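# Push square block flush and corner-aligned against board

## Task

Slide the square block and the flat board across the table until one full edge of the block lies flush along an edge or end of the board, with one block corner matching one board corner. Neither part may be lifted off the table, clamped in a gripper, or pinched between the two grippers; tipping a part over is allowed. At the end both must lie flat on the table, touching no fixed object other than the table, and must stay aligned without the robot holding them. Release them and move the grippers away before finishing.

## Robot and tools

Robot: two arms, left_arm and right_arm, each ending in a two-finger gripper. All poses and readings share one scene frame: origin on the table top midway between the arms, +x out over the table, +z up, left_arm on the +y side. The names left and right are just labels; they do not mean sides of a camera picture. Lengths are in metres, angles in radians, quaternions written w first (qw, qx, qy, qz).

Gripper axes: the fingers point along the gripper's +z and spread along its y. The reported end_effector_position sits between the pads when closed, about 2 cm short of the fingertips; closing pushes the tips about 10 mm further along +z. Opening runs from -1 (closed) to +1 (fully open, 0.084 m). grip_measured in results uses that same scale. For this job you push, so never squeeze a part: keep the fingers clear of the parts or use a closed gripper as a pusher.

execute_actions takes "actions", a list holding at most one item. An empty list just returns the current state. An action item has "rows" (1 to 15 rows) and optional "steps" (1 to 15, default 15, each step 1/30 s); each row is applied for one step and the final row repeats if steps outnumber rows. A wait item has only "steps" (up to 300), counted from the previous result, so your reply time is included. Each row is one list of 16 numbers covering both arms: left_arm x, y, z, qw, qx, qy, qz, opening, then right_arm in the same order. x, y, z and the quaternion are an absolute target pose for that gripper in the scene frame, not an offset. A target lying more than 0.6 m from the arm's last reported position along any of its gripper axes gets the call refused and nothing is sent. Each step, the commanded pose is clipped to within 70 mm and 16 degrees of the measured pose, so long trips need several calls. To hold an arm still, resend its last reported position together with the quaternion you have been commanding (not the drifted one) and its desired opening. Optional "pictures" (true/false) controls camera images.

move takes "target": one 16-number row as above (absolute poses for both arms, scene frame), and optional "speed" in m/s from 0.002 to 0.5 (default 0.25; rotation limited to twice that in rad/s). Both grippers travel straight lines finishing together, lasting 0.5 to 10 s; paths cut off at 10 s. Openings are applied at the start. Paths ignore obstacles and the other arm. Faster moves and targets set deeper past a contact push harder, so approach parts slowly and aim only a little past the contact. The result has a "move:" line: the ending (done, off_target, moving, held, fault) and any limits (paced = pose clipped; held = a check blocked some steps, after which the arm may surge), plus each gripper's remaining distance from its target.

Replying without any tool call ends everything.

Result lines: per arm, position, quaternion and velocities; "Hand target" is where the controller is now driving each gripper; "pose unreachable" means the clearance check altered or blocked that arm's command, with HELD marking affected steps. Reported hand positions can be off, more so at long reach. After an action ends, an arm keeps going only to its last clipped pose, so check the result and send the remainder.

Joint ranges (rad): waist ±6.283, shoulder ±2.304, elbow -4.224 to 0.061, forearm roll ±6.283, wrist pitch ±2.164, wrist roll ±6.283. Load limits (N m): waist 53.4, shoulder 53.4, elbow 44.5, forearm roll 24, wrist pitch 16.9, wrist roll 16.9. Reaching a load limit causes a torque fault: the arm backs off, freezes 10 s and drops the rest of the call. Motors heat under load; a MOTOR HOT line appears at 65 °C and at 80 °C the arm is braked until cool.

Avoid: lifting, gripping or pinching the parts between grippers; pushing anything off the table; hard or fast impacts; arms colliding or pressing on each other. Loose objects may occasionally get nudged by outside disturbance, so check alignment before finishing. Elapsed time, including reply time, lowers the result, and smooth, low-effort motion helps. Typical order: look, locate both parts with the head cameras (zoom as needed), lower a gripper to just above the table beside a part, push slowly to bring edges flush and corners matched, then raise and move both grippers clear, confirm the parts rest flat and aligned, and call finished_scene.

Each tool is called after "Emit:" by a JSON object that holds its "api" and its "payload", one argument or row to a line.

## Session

Emit:
{"api": "show_instructions", "payload": {

}}

Emit:
{"api": "execute_actions", "payload": {
  "actions": []
}}

Reference images for this scene: manual page 1, manual page 2, manual page 3, manual page 4, manual page 5, manual page 6.

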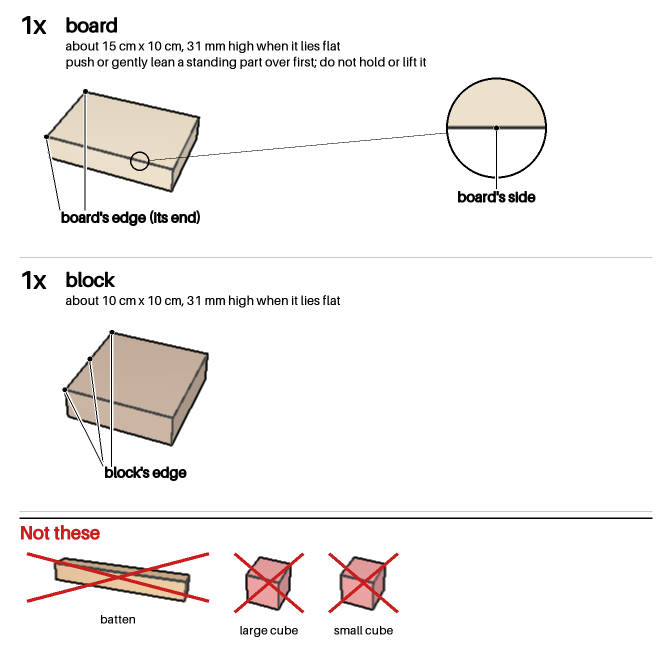

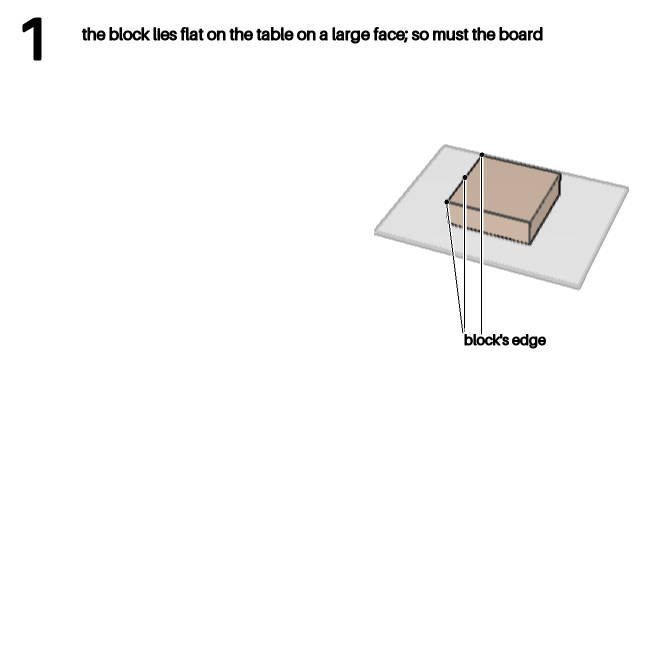

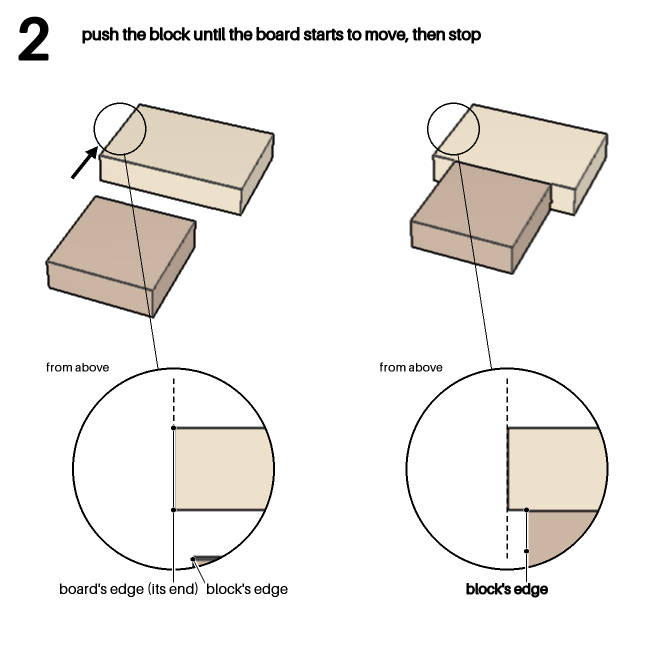

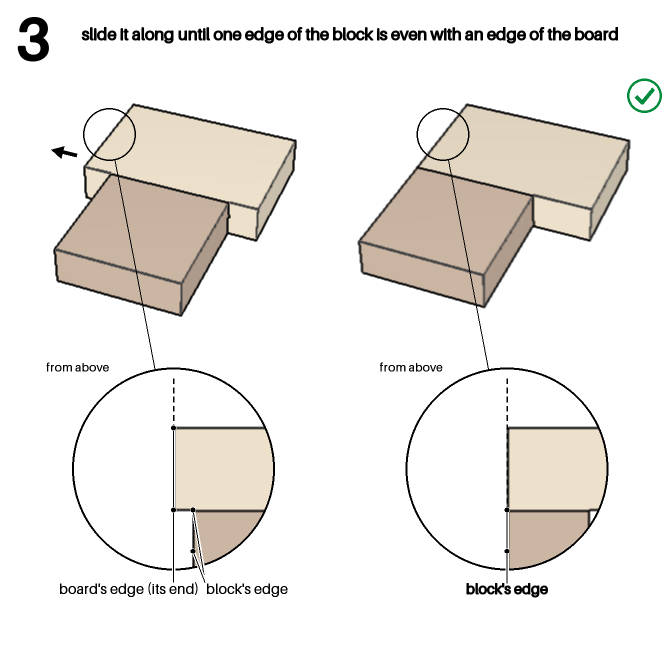

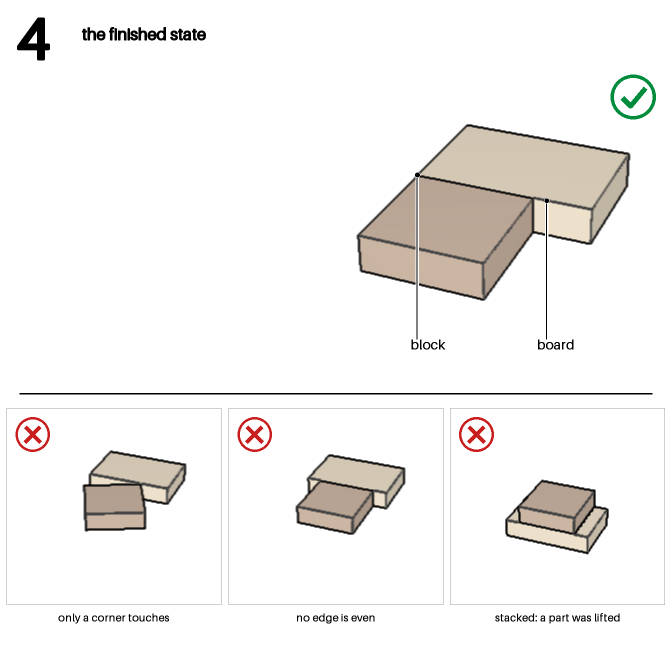

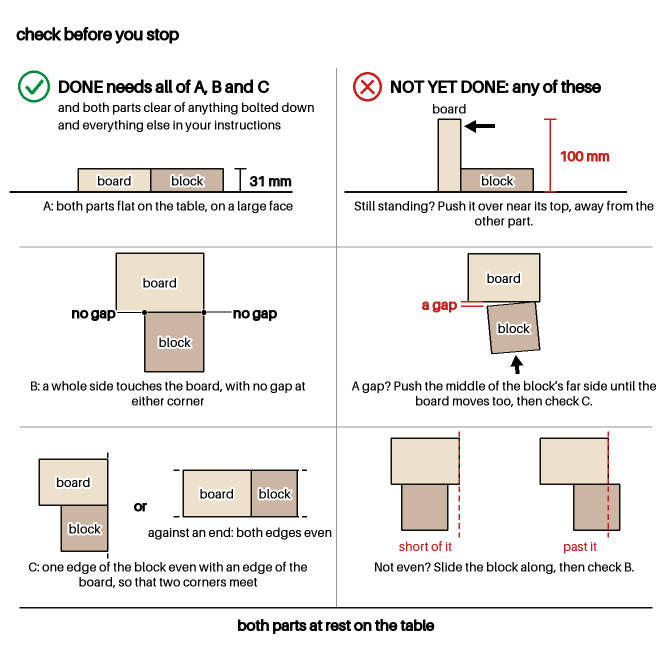

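Scene clock: 0.00 s of 4267.00 s.
left_arm: end_effector_position=(+0.0220, +0.1585, +0.1999) grip_measured=+1.00 end_effector_quat_wxyz=(-0.095, +0.146, +0.964, -0.201) end_effector_velocity=(-0.000, -0.000, +0.000) end_effector_angular_velocity=(-0.000, +0.000, -0.002) | right_arm: end_effector_position=(+0.3660, +0.0572, +0.1184) grip_measured=+1.00 end_effector_quat_wxyz=(-0.517, +0.824, +0.208, -0.101) end_effector_velocity=(-0.000, -0.000, -0.000) end_effector_angular_velocity=(-0.000, +0.002, +0.000)
Joint positions: left_arm=[-1.15   0.15  -0.264 -1.211 -0.388 -2.913  0.084] | right_arm=[ 0.449 -0.838 -0.993  1.465 -1.119 -1.451  0.084]
Joint velocities: left_arm=[-0.    -0.    -0.001  0.001 -0.001  0.    -0.   ] | right_arm=[-0.    -0.001 -0.    -0.001 -0.001  0.001  0.   ]
Hand target (left_arm): +0.022, +0.159, +0.200; -0.095, +0.146, +0.964, -0.201
Hand target (right_arm): +0.366, +0.057, +0.118; -0.517, +0.824, +0.208, -0.101

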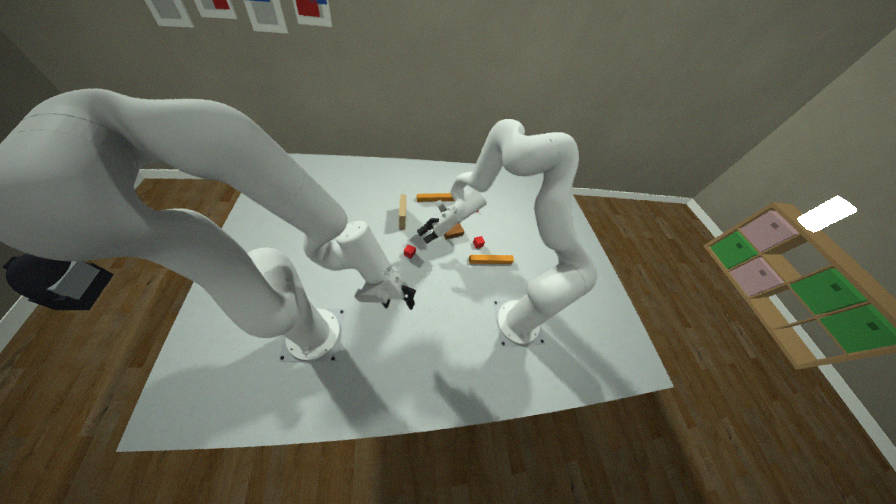

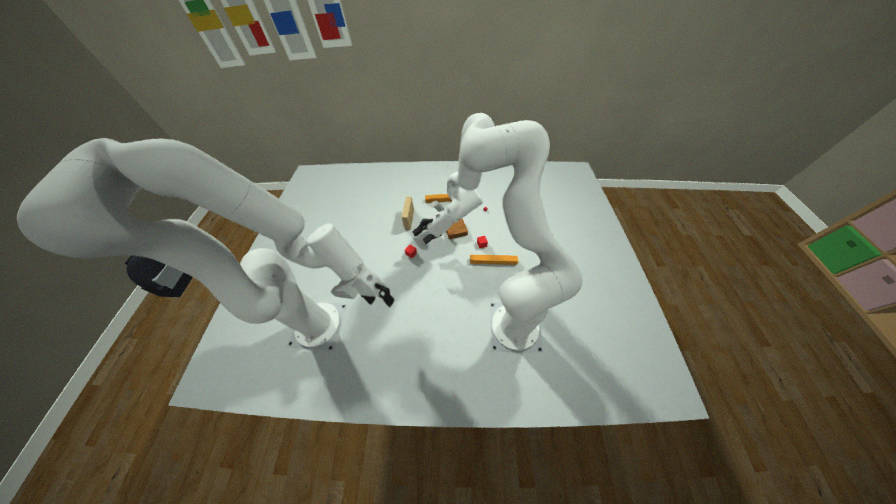

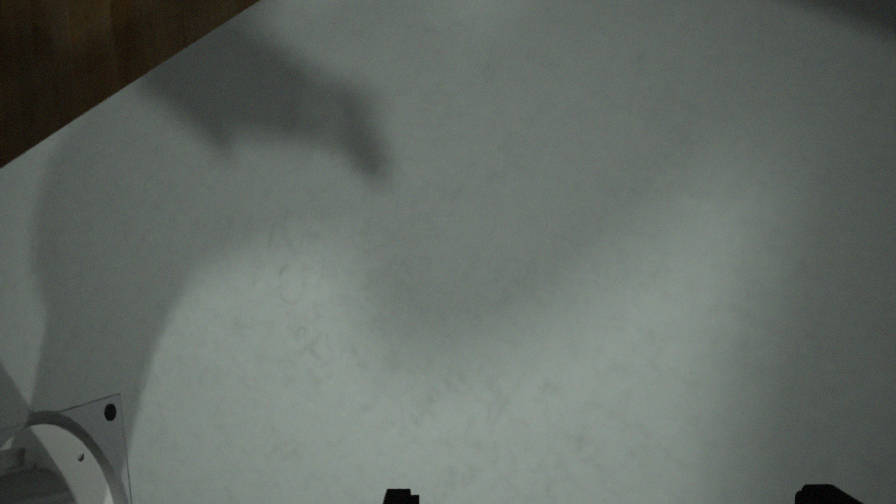

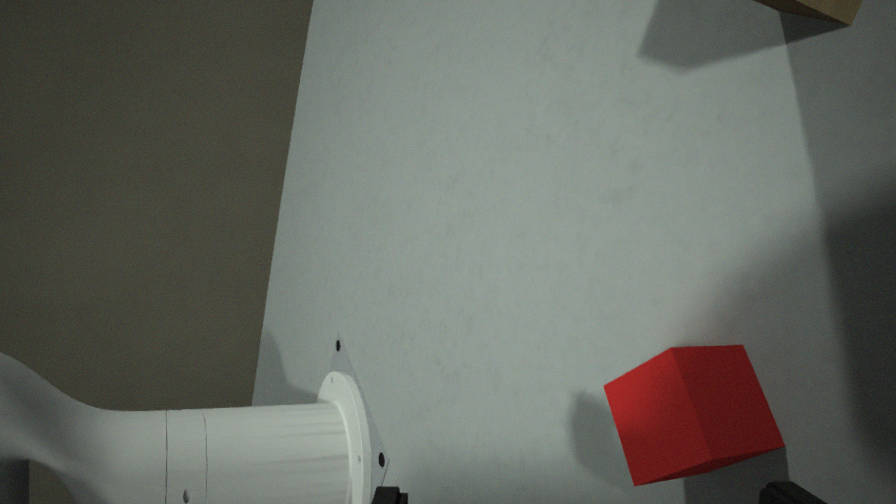

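Emit:
{"api": "move", "payload": {
  "target": [0.022,0.1585,0.2,-0.095,0.146,0.964,-0.201,1,0.42,-0.1,0.42,0,1,0,0,0.3]
}}

Scene clock: 7.20 s of 4267.00 s.
left_arm: end_effector_position=(+0.0220, +0.1585, +0.2000) grip_measured=+1.00 end_effector_quat_wxyz=(-0.095, +0.146, +0.964, -0.201) end_effector_velocity=(-0.000, -0.000, -0.000) end_effector_angular_velocity=(+0.001, +0.001, +0.001) | right_arm: end_effector_position=(+0.4199, -0.1008, +0.4190) grip_measured=+0.29 end_effector_quat_wxyz=(+0.003, +1.000, -0.000, -0.001) end_effector_velocity=(+0.000, -0.001, +0.003) end_effector_angular_velocity=(-0.010, -0.002, -0.001)
Joint positions: left_arm=[-1.15   0.15  -0.265 -1.207 -0.389 -2.917  0.084] | right_arm=[ 0.559 -0.115 -1.151 -0.004 -1.04   0.523  0.056]
Joint velocities: left_arm=[-0.001 -0.002 -0.    -0.002  0.001  0.    -0.   ] | right_arm=[ 0.003  0.    -0.006 -0.011 -0.009  0.01  -0.   ]
Hand target (left_arm): +0.022, +0.159, +0.200; -0.095, +0.146, +0.964, -0.201
Hand target (right_arm): +0.420, -0.101, +0.419; +0.003, +1.000, -0.000, -0.001
Off the commanded pose (left_arm): 0.000 m, 0 deg.
Off the commanded pose (right_arm): 0.001 m, 0 deg.
After step 90, 1.27 s passed at rest.
move: done

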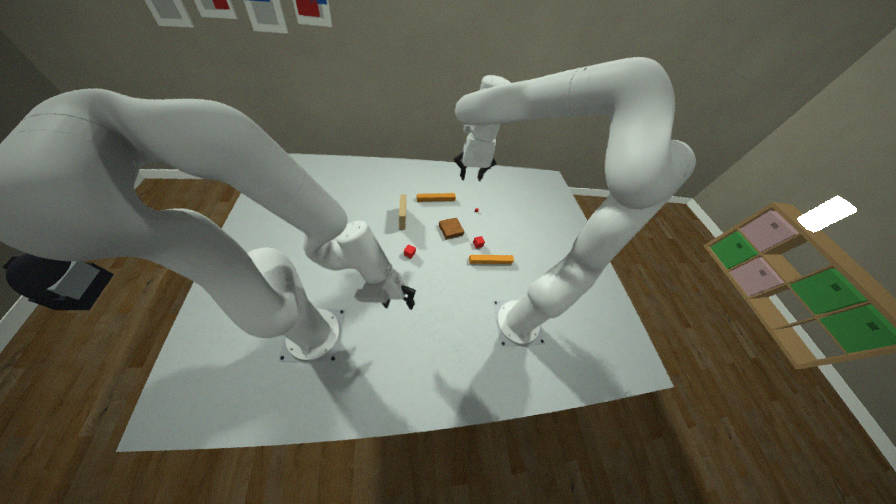

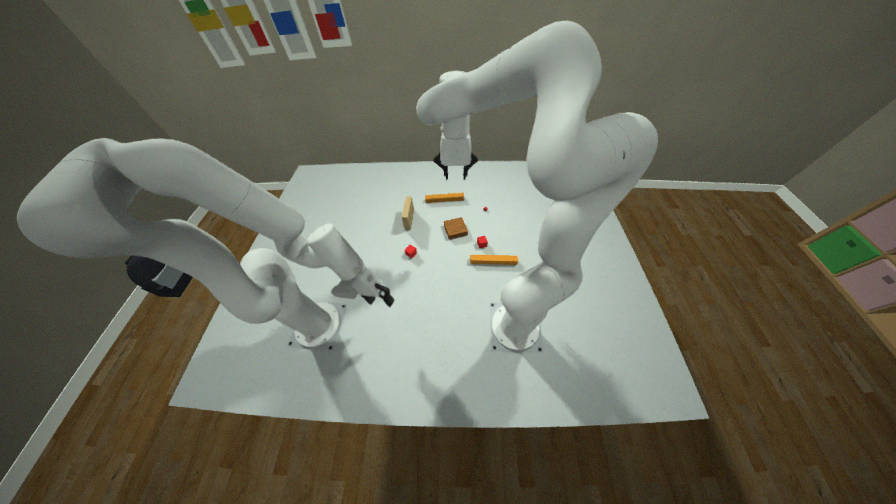

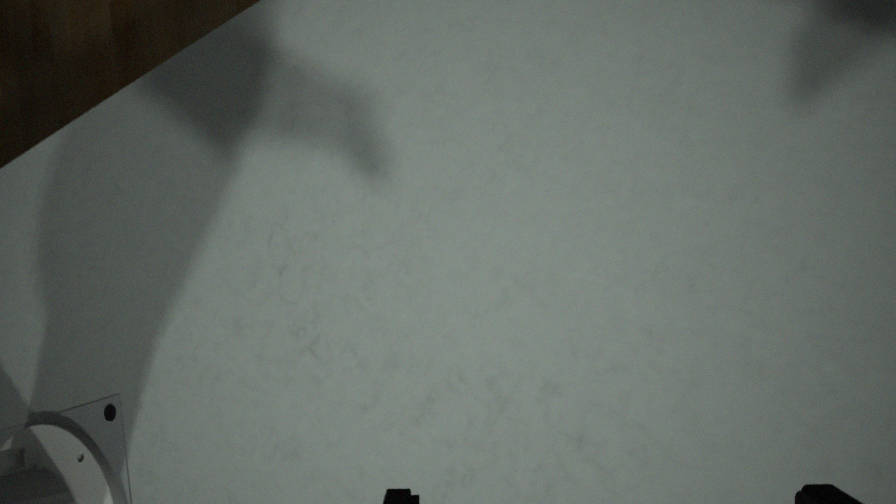

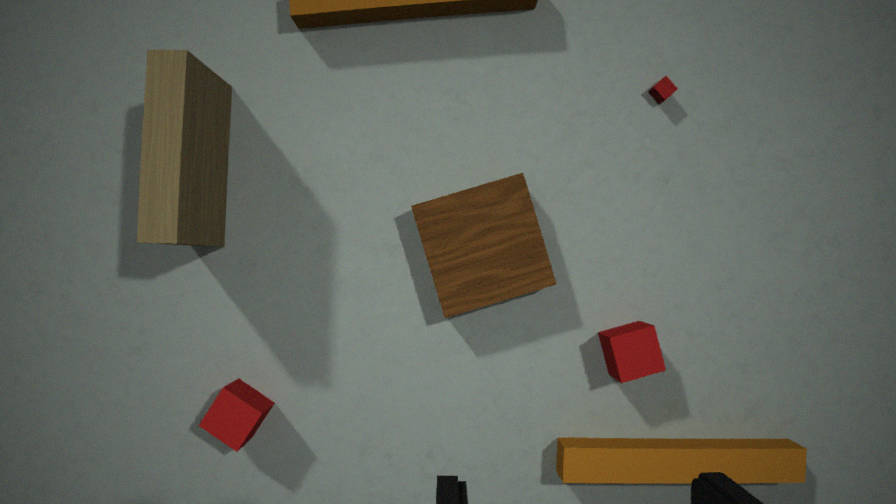

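Emit:
{"api": "move", "payload": {
  "target": [0.022,0.1585,0.2,-0.095,0.146,0.964,-0.201,1,0.58,0.2,0.15,0,0.72,0.694,0,0.3]
}}

Emit:
{"api": "move", "payload": {
  "target": [0.022,0.1585,0.2,-0.095,0.146,0.964,-0.201,1,0.58,0.2,0.1,0,0.72,0.694,0,0.3],
  "speed": 0.06
}}

Emit:
{"api": "move", "payload": {
  "target": [0.022,0.1585,0.2,-0.095,0.146,0.964,-0.201,1,0.577,0.125,0.105,0,0.72,0.694,0,0.3],
  "speed": 0.025
}}

Emit:
{"api": "move", "payload": {
  "target": [0.022,0.1585,0.2,-0.095,0.146,0.964,-0.201,1,0.55,-0.08,0.3,0,0.707,0.707,0,0.3]
}}

Scene clock: 22.80 s of 4267.00 s.
left_arm: end_effector_position=(+0.0220, +0.1585, +0.2000) grip_measured=+1.00 end_effector_quat_wxyz=(-0.095, +0.146, +0.964, -0.201) end_effector_velocity=(+0.000, -0.001, +0.000) end_effector_angular_velocity=(-0.000, -0.000, +0.000) | right_arm: end_effector_position=(+0.5805, +0.1996, +0.1503) grip_measured=+0.29 end_effector_quat_wxyz=(+0.000, +0.720, +0.694, +0.000) end_effector_velocity=(+0.000, +0.002, -0.002) end_effector_angular_velocity=(-0.001, +0.002, +0.008)
Joint positions: left_arm=[-1.15   0.15  -0.265 -1.207 -0.389 -2.917  0.084] | right_arm=[ 0.787 -1.177 -2.142 -0.001 -0.965 -0.784  0.056]
Joint velocities: left_arm=[-0.    -0.002 -0.002  0.     0.    -0.    -0.   ] | right_arm=[ 0.002 -0.012 -0.018  0.001 -0.008 -0.006 -0.   ]
Hand target (left_arm): +0.022, +0.158, +0.200; -0.095, +0.146, +0.964, -0.201
Hand target (right_arm): +0.581, +0.200, +0.150; +0.000, +0.720, +0.694, +0.000
Off the commanded pose (left_arm): 0.000 m, 0 deg.
Off the commanded pose (right_arm): 0.001 m, 0 deg.
After step 90, 8.97 s passed at rest.
move: done

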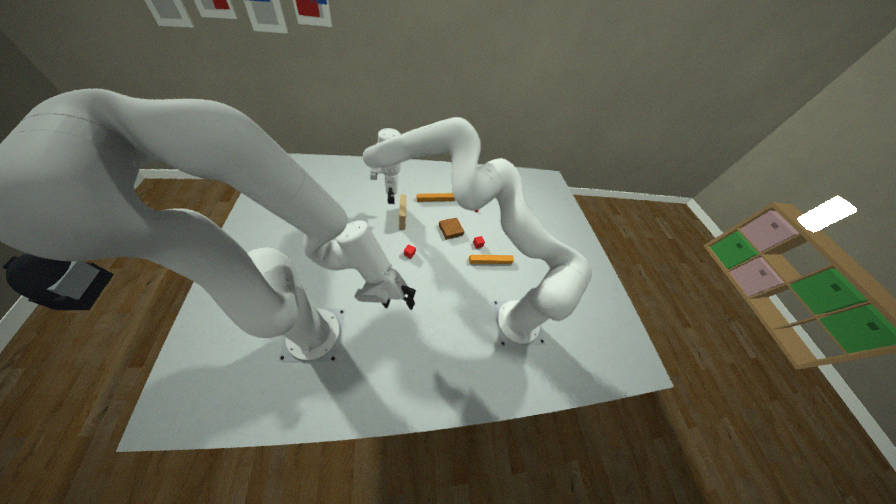

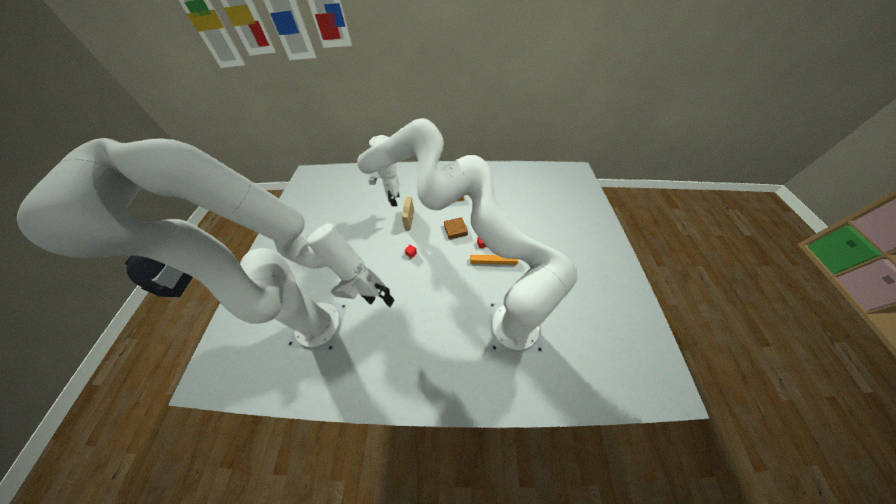

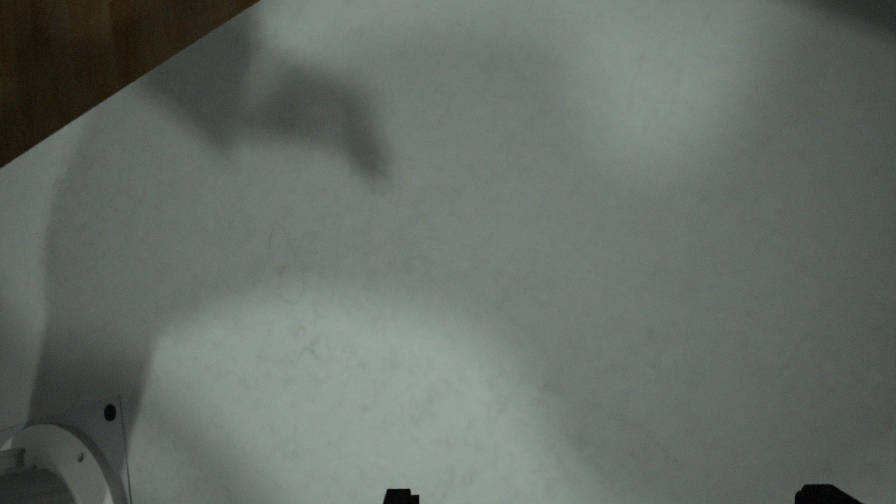

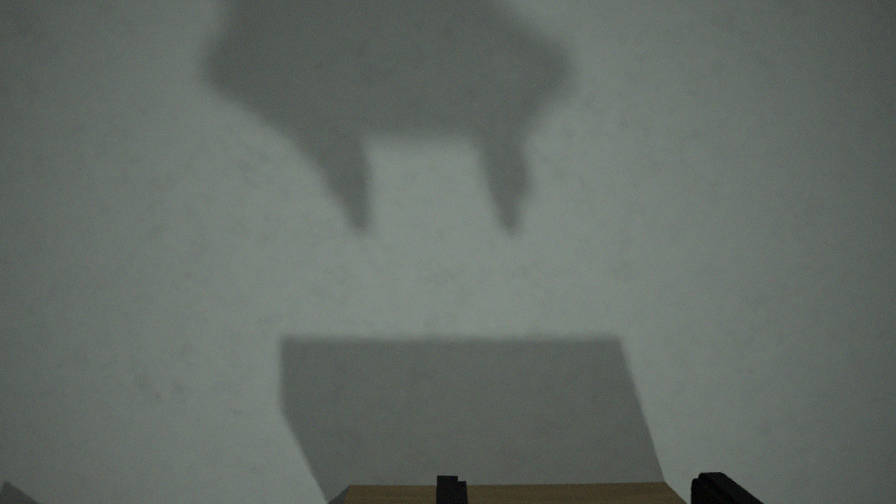

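Scene clock: 23.97 s of 4267.00 s.
left_arm: end_effector_position=(+0.0220, +0.1585, +0.2000) grip_measured=+1.00 end_effector_quat_wxyz=(-0.095, +0.146, +0.964, -0.201) end_effector_velocity=(-0.000, +0.000, -0.001) end_effector_angular_velocity=(+0.002, +0.001, +0.000) | right_arm: end_effector_position=(+0.5800, +0.2001, +0.1005) grip_measured=+0.29 end_effector_quat_wxyz=(-0.000, +0.720, +0.694, +0.000) end_effector_velocity=(+0.000, -0.000, -0.002) end_effector_angular_velocity=(+0.001, +0.000, -0.002)
Joint positions: left_arm=[-1.15   0.15  -0.265 -1.207 -0.389 -2.917  0.084] | right_arm=[ 0.787 -1.238 -2.141  0.    -0.902 -0.785  0.056]
Joint velocities: left_arm=[ 0.    -0.002  0.    -0.     0.    -0.    -0.   ] | right_arm=[-0.001 -0.003 -0.001  0.001  0.002  0.001 -0.   ]
Hand target (left_arm): +0.022, +0.159, +0.200; -0.095, +0.146, +0.964, -0.201
Hand target (right_arm): +0.580, +0.200, +0.100; -0.000, +0.720, +0.694, +0.000
Off the commanded pose (left_arm): 0.000 m, 0 deg.
Off the commanded pose (right_arm): 0.000 m, 0 deg.
move: done

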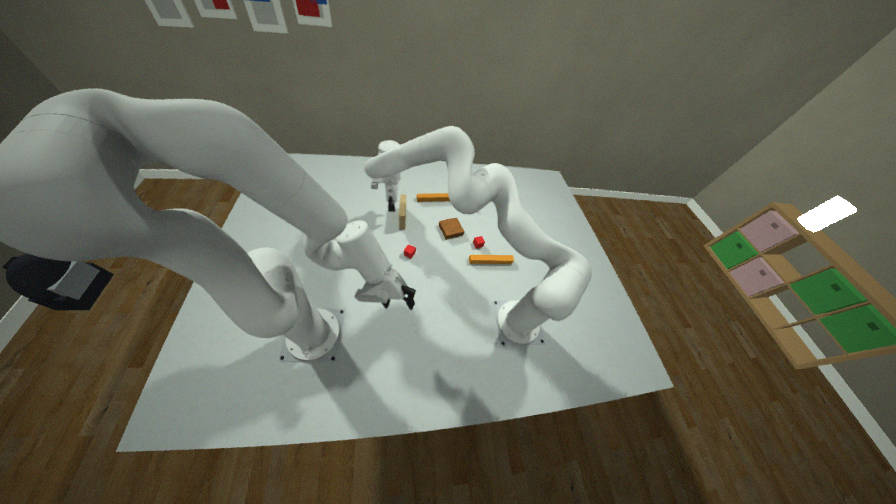

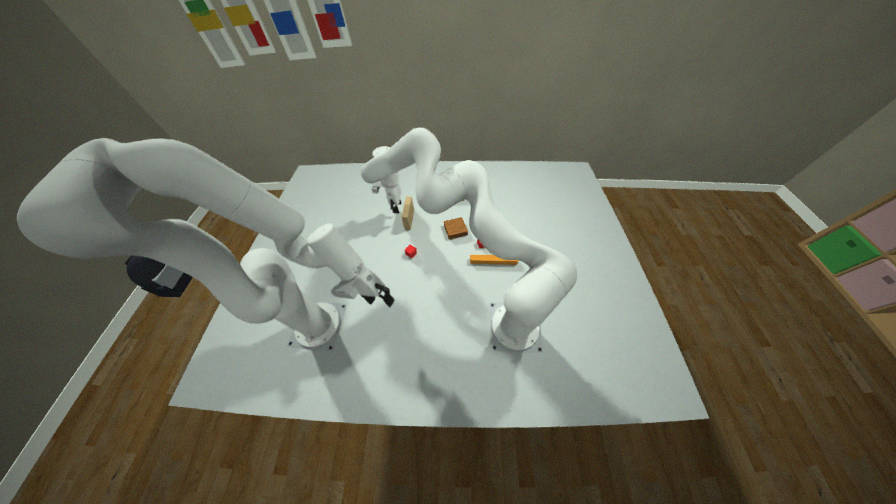

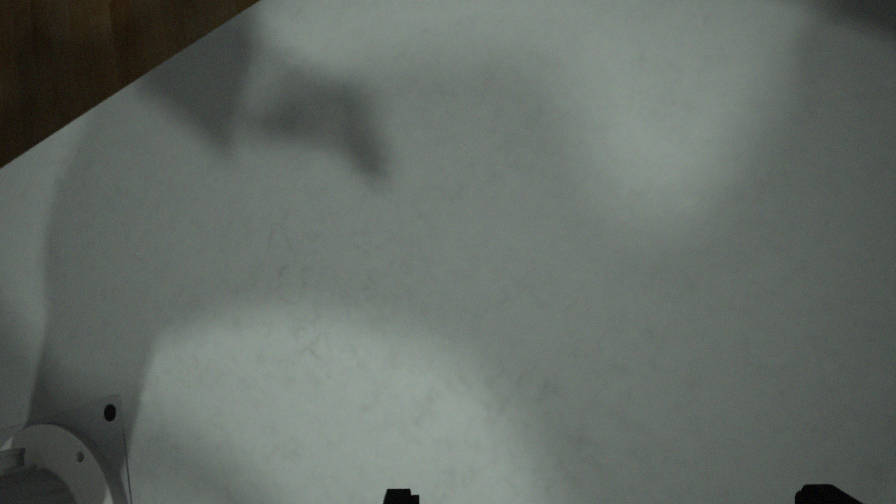

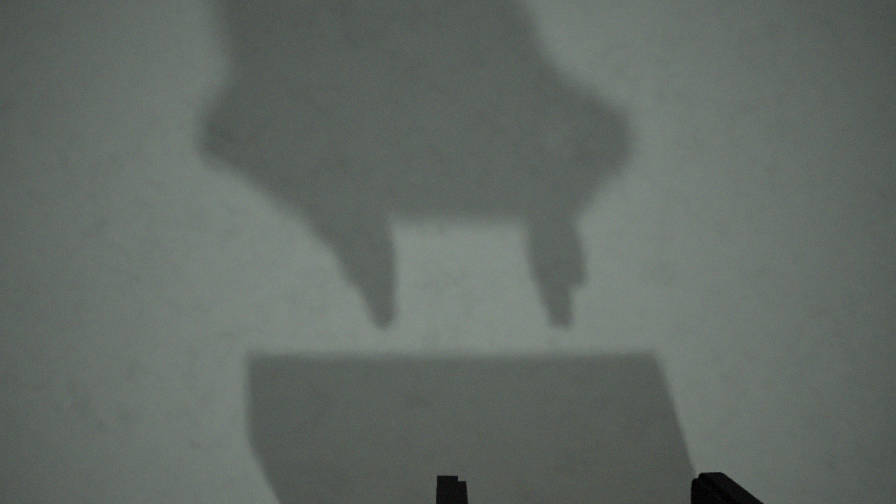

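Scene clock: 27.27 s of 4267.00 s.
left_arm: end_effector_position=(+0.0220, +0.1585, +0.2000) grip_measured=+1.00 end_effector_quat_wxyz=(-0.095, +0.146, +0.964, -0.201) end_effector_velocity=(+0.001, +0.000, -0.000) end_effector_angular_velocity=(-0.000, -0.003, -0.001) | right_arm: end_effector_position=(+0.5768, +0.1253, +0.1050) grip_measured=+0.29 end_effector_quat_wxyz=(-0.000, +0.720, +0.694, -0.000) end_effector_velocity=(-0.000, -0.002, -0.000) end_effector_angular_velocity=(-0.000, +0.001, -0.001)
Joint positions: left_arm=[-1.15   0.15  -0.265 -1.207 -0.389 -2.917  0.084] | right_arm=[ 0.716 -1.066 -1.831  0.001 -0.765 -0.856  0.056]
Joint velocities: left_arm=[0.001 0.    0.    0.002 0.002 0.    0.   ] | right_arm=[-0.002  0.003  0.007  0.001  0.003 -0.001 -0.   ]
Hand target (left_arm): +0.022, +0.159, +0.200; -0.095, +0.146, +0.964, -0.201
Hand target (right_arm): +0.577, +0.125, +0.105; -0.000, +0.720, +0.694, -0.000
Off the commanded pose (left_arm): 0.000 m, 0 deg.
Off the commanded pose (right_arm): 0.000 m, 0 deg.
move: done

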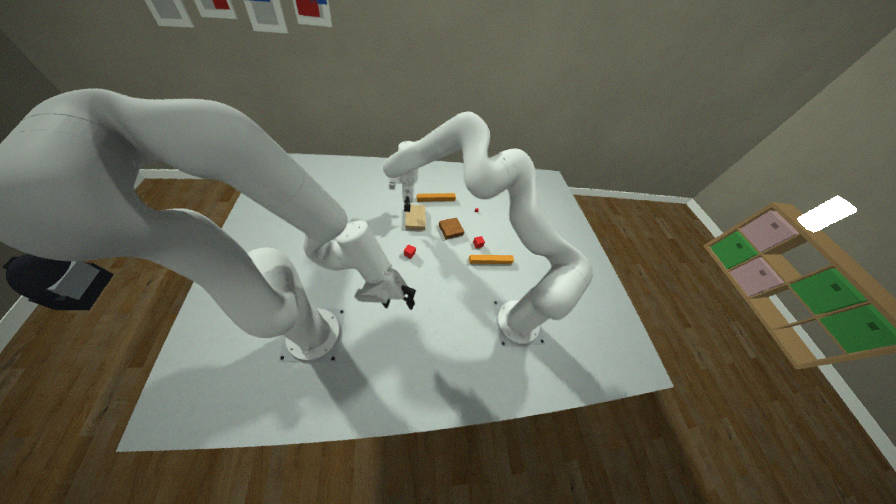

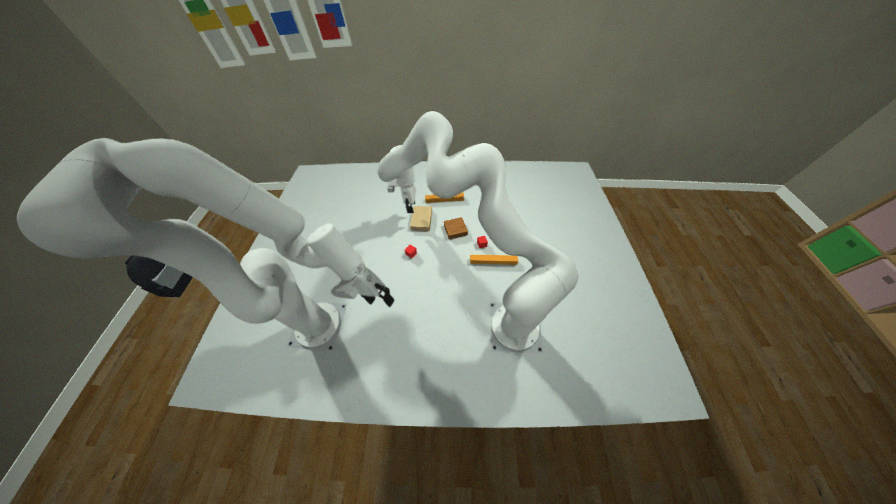

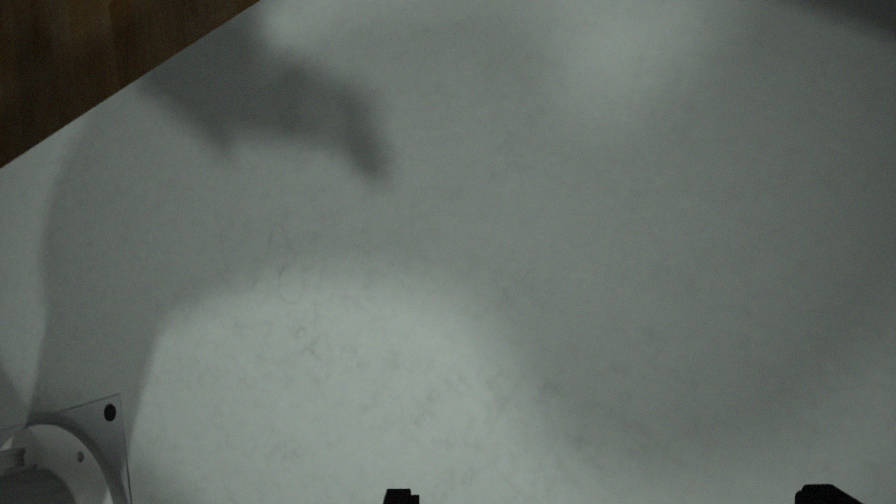

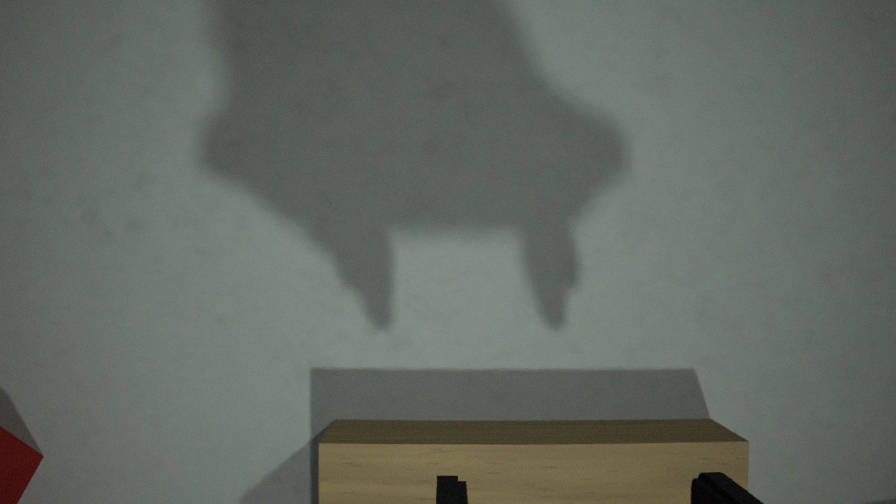

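Scene clock: 29.00 s of 4267.00 s.
left_arm: end_effector_position=(+0.0220, +0.1585, +0.2000) grip_measured=+1.00 end_effector_quat_wxyz=(-0.095, +0.146, +0.964, -0.201) end_effector_velocity=(+0.000, -0.000, -0.000) end_effector_angular_velocity=(+0.000, -0.001, -0.000) | right_arm: end_effector_position=(+0.5496, -0.0796, +0.2997) grip_measured=+0.29 end_effector_quat_wxyz=(-0.000, +0.707, +0.707, -0.000) end_effector_velocity=(-0.000, -0.002, +0.002) end_effector_angular_velocity=(+0.001, -0.000, -0.002)
Joint positions: left_arm=[-1.15   0.15  -0.265 -1.207 -0.389 -2.917  0.084] | right_arm=[ 0.481 -0.508 -1.376  0.001 -0.869 -1.128  0.056]
Joint velocities: left_arm=[-0.    -0.    -0.     0.     0.001 -0.    -0.   ] | right_arm=[-0.003  0.004  0.001  0.001 -0.002 -0.001  0.   ]
Hand target (left_arm): +0.022, +0.158, +0.200; -0.095, +0.146, +0.964, -0.201
Hand target (right_arm): +0.550, -0.080, +0.300; -0.000, +0.707, +0.707, -0.000
Off the commanded pose (left_arm): 0.000 m, 0 deg.
Off the commanded pose (right_arm): 0.001 m, 0 deg.
move: done

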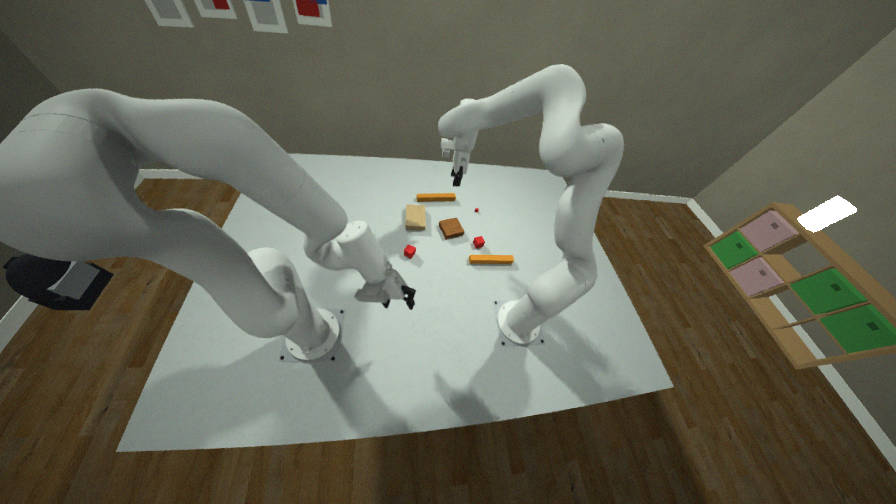

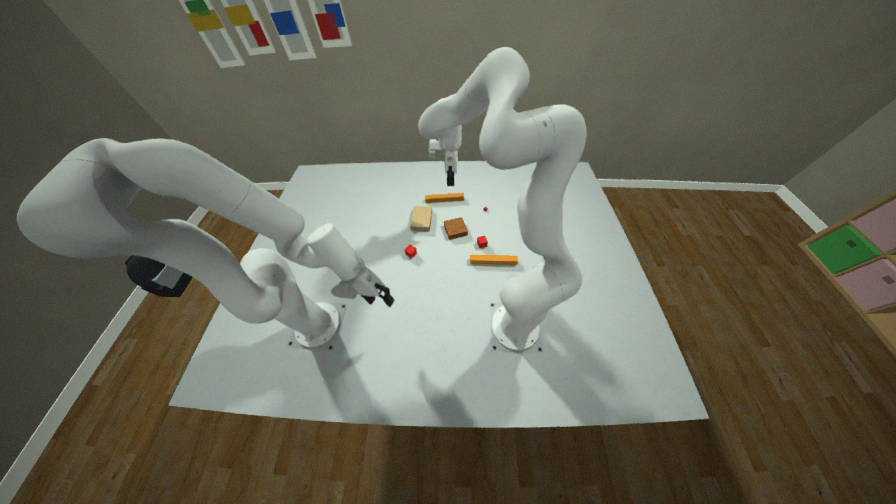

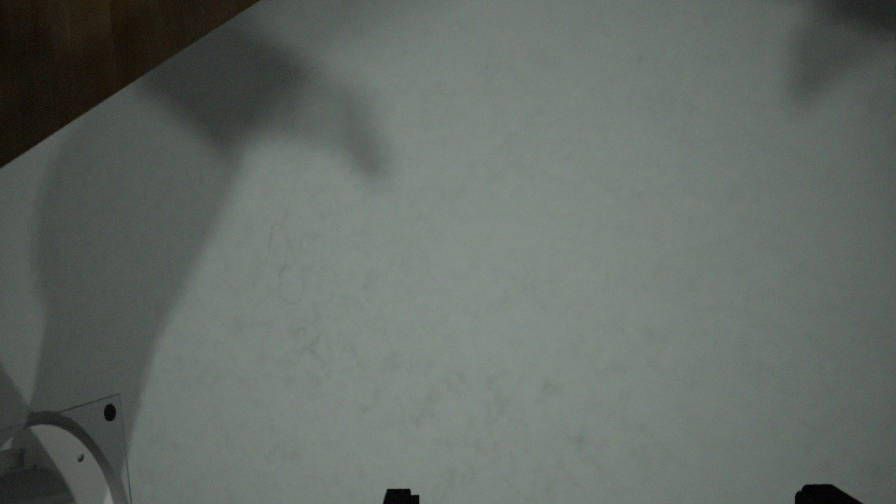

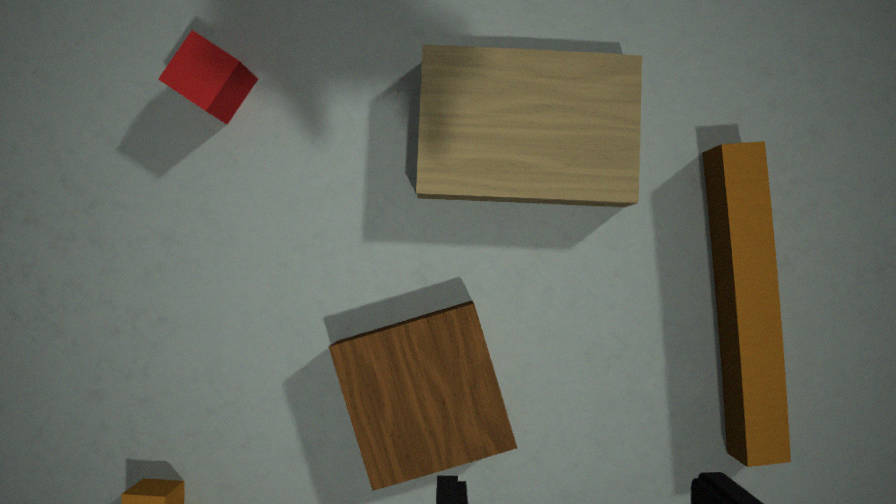

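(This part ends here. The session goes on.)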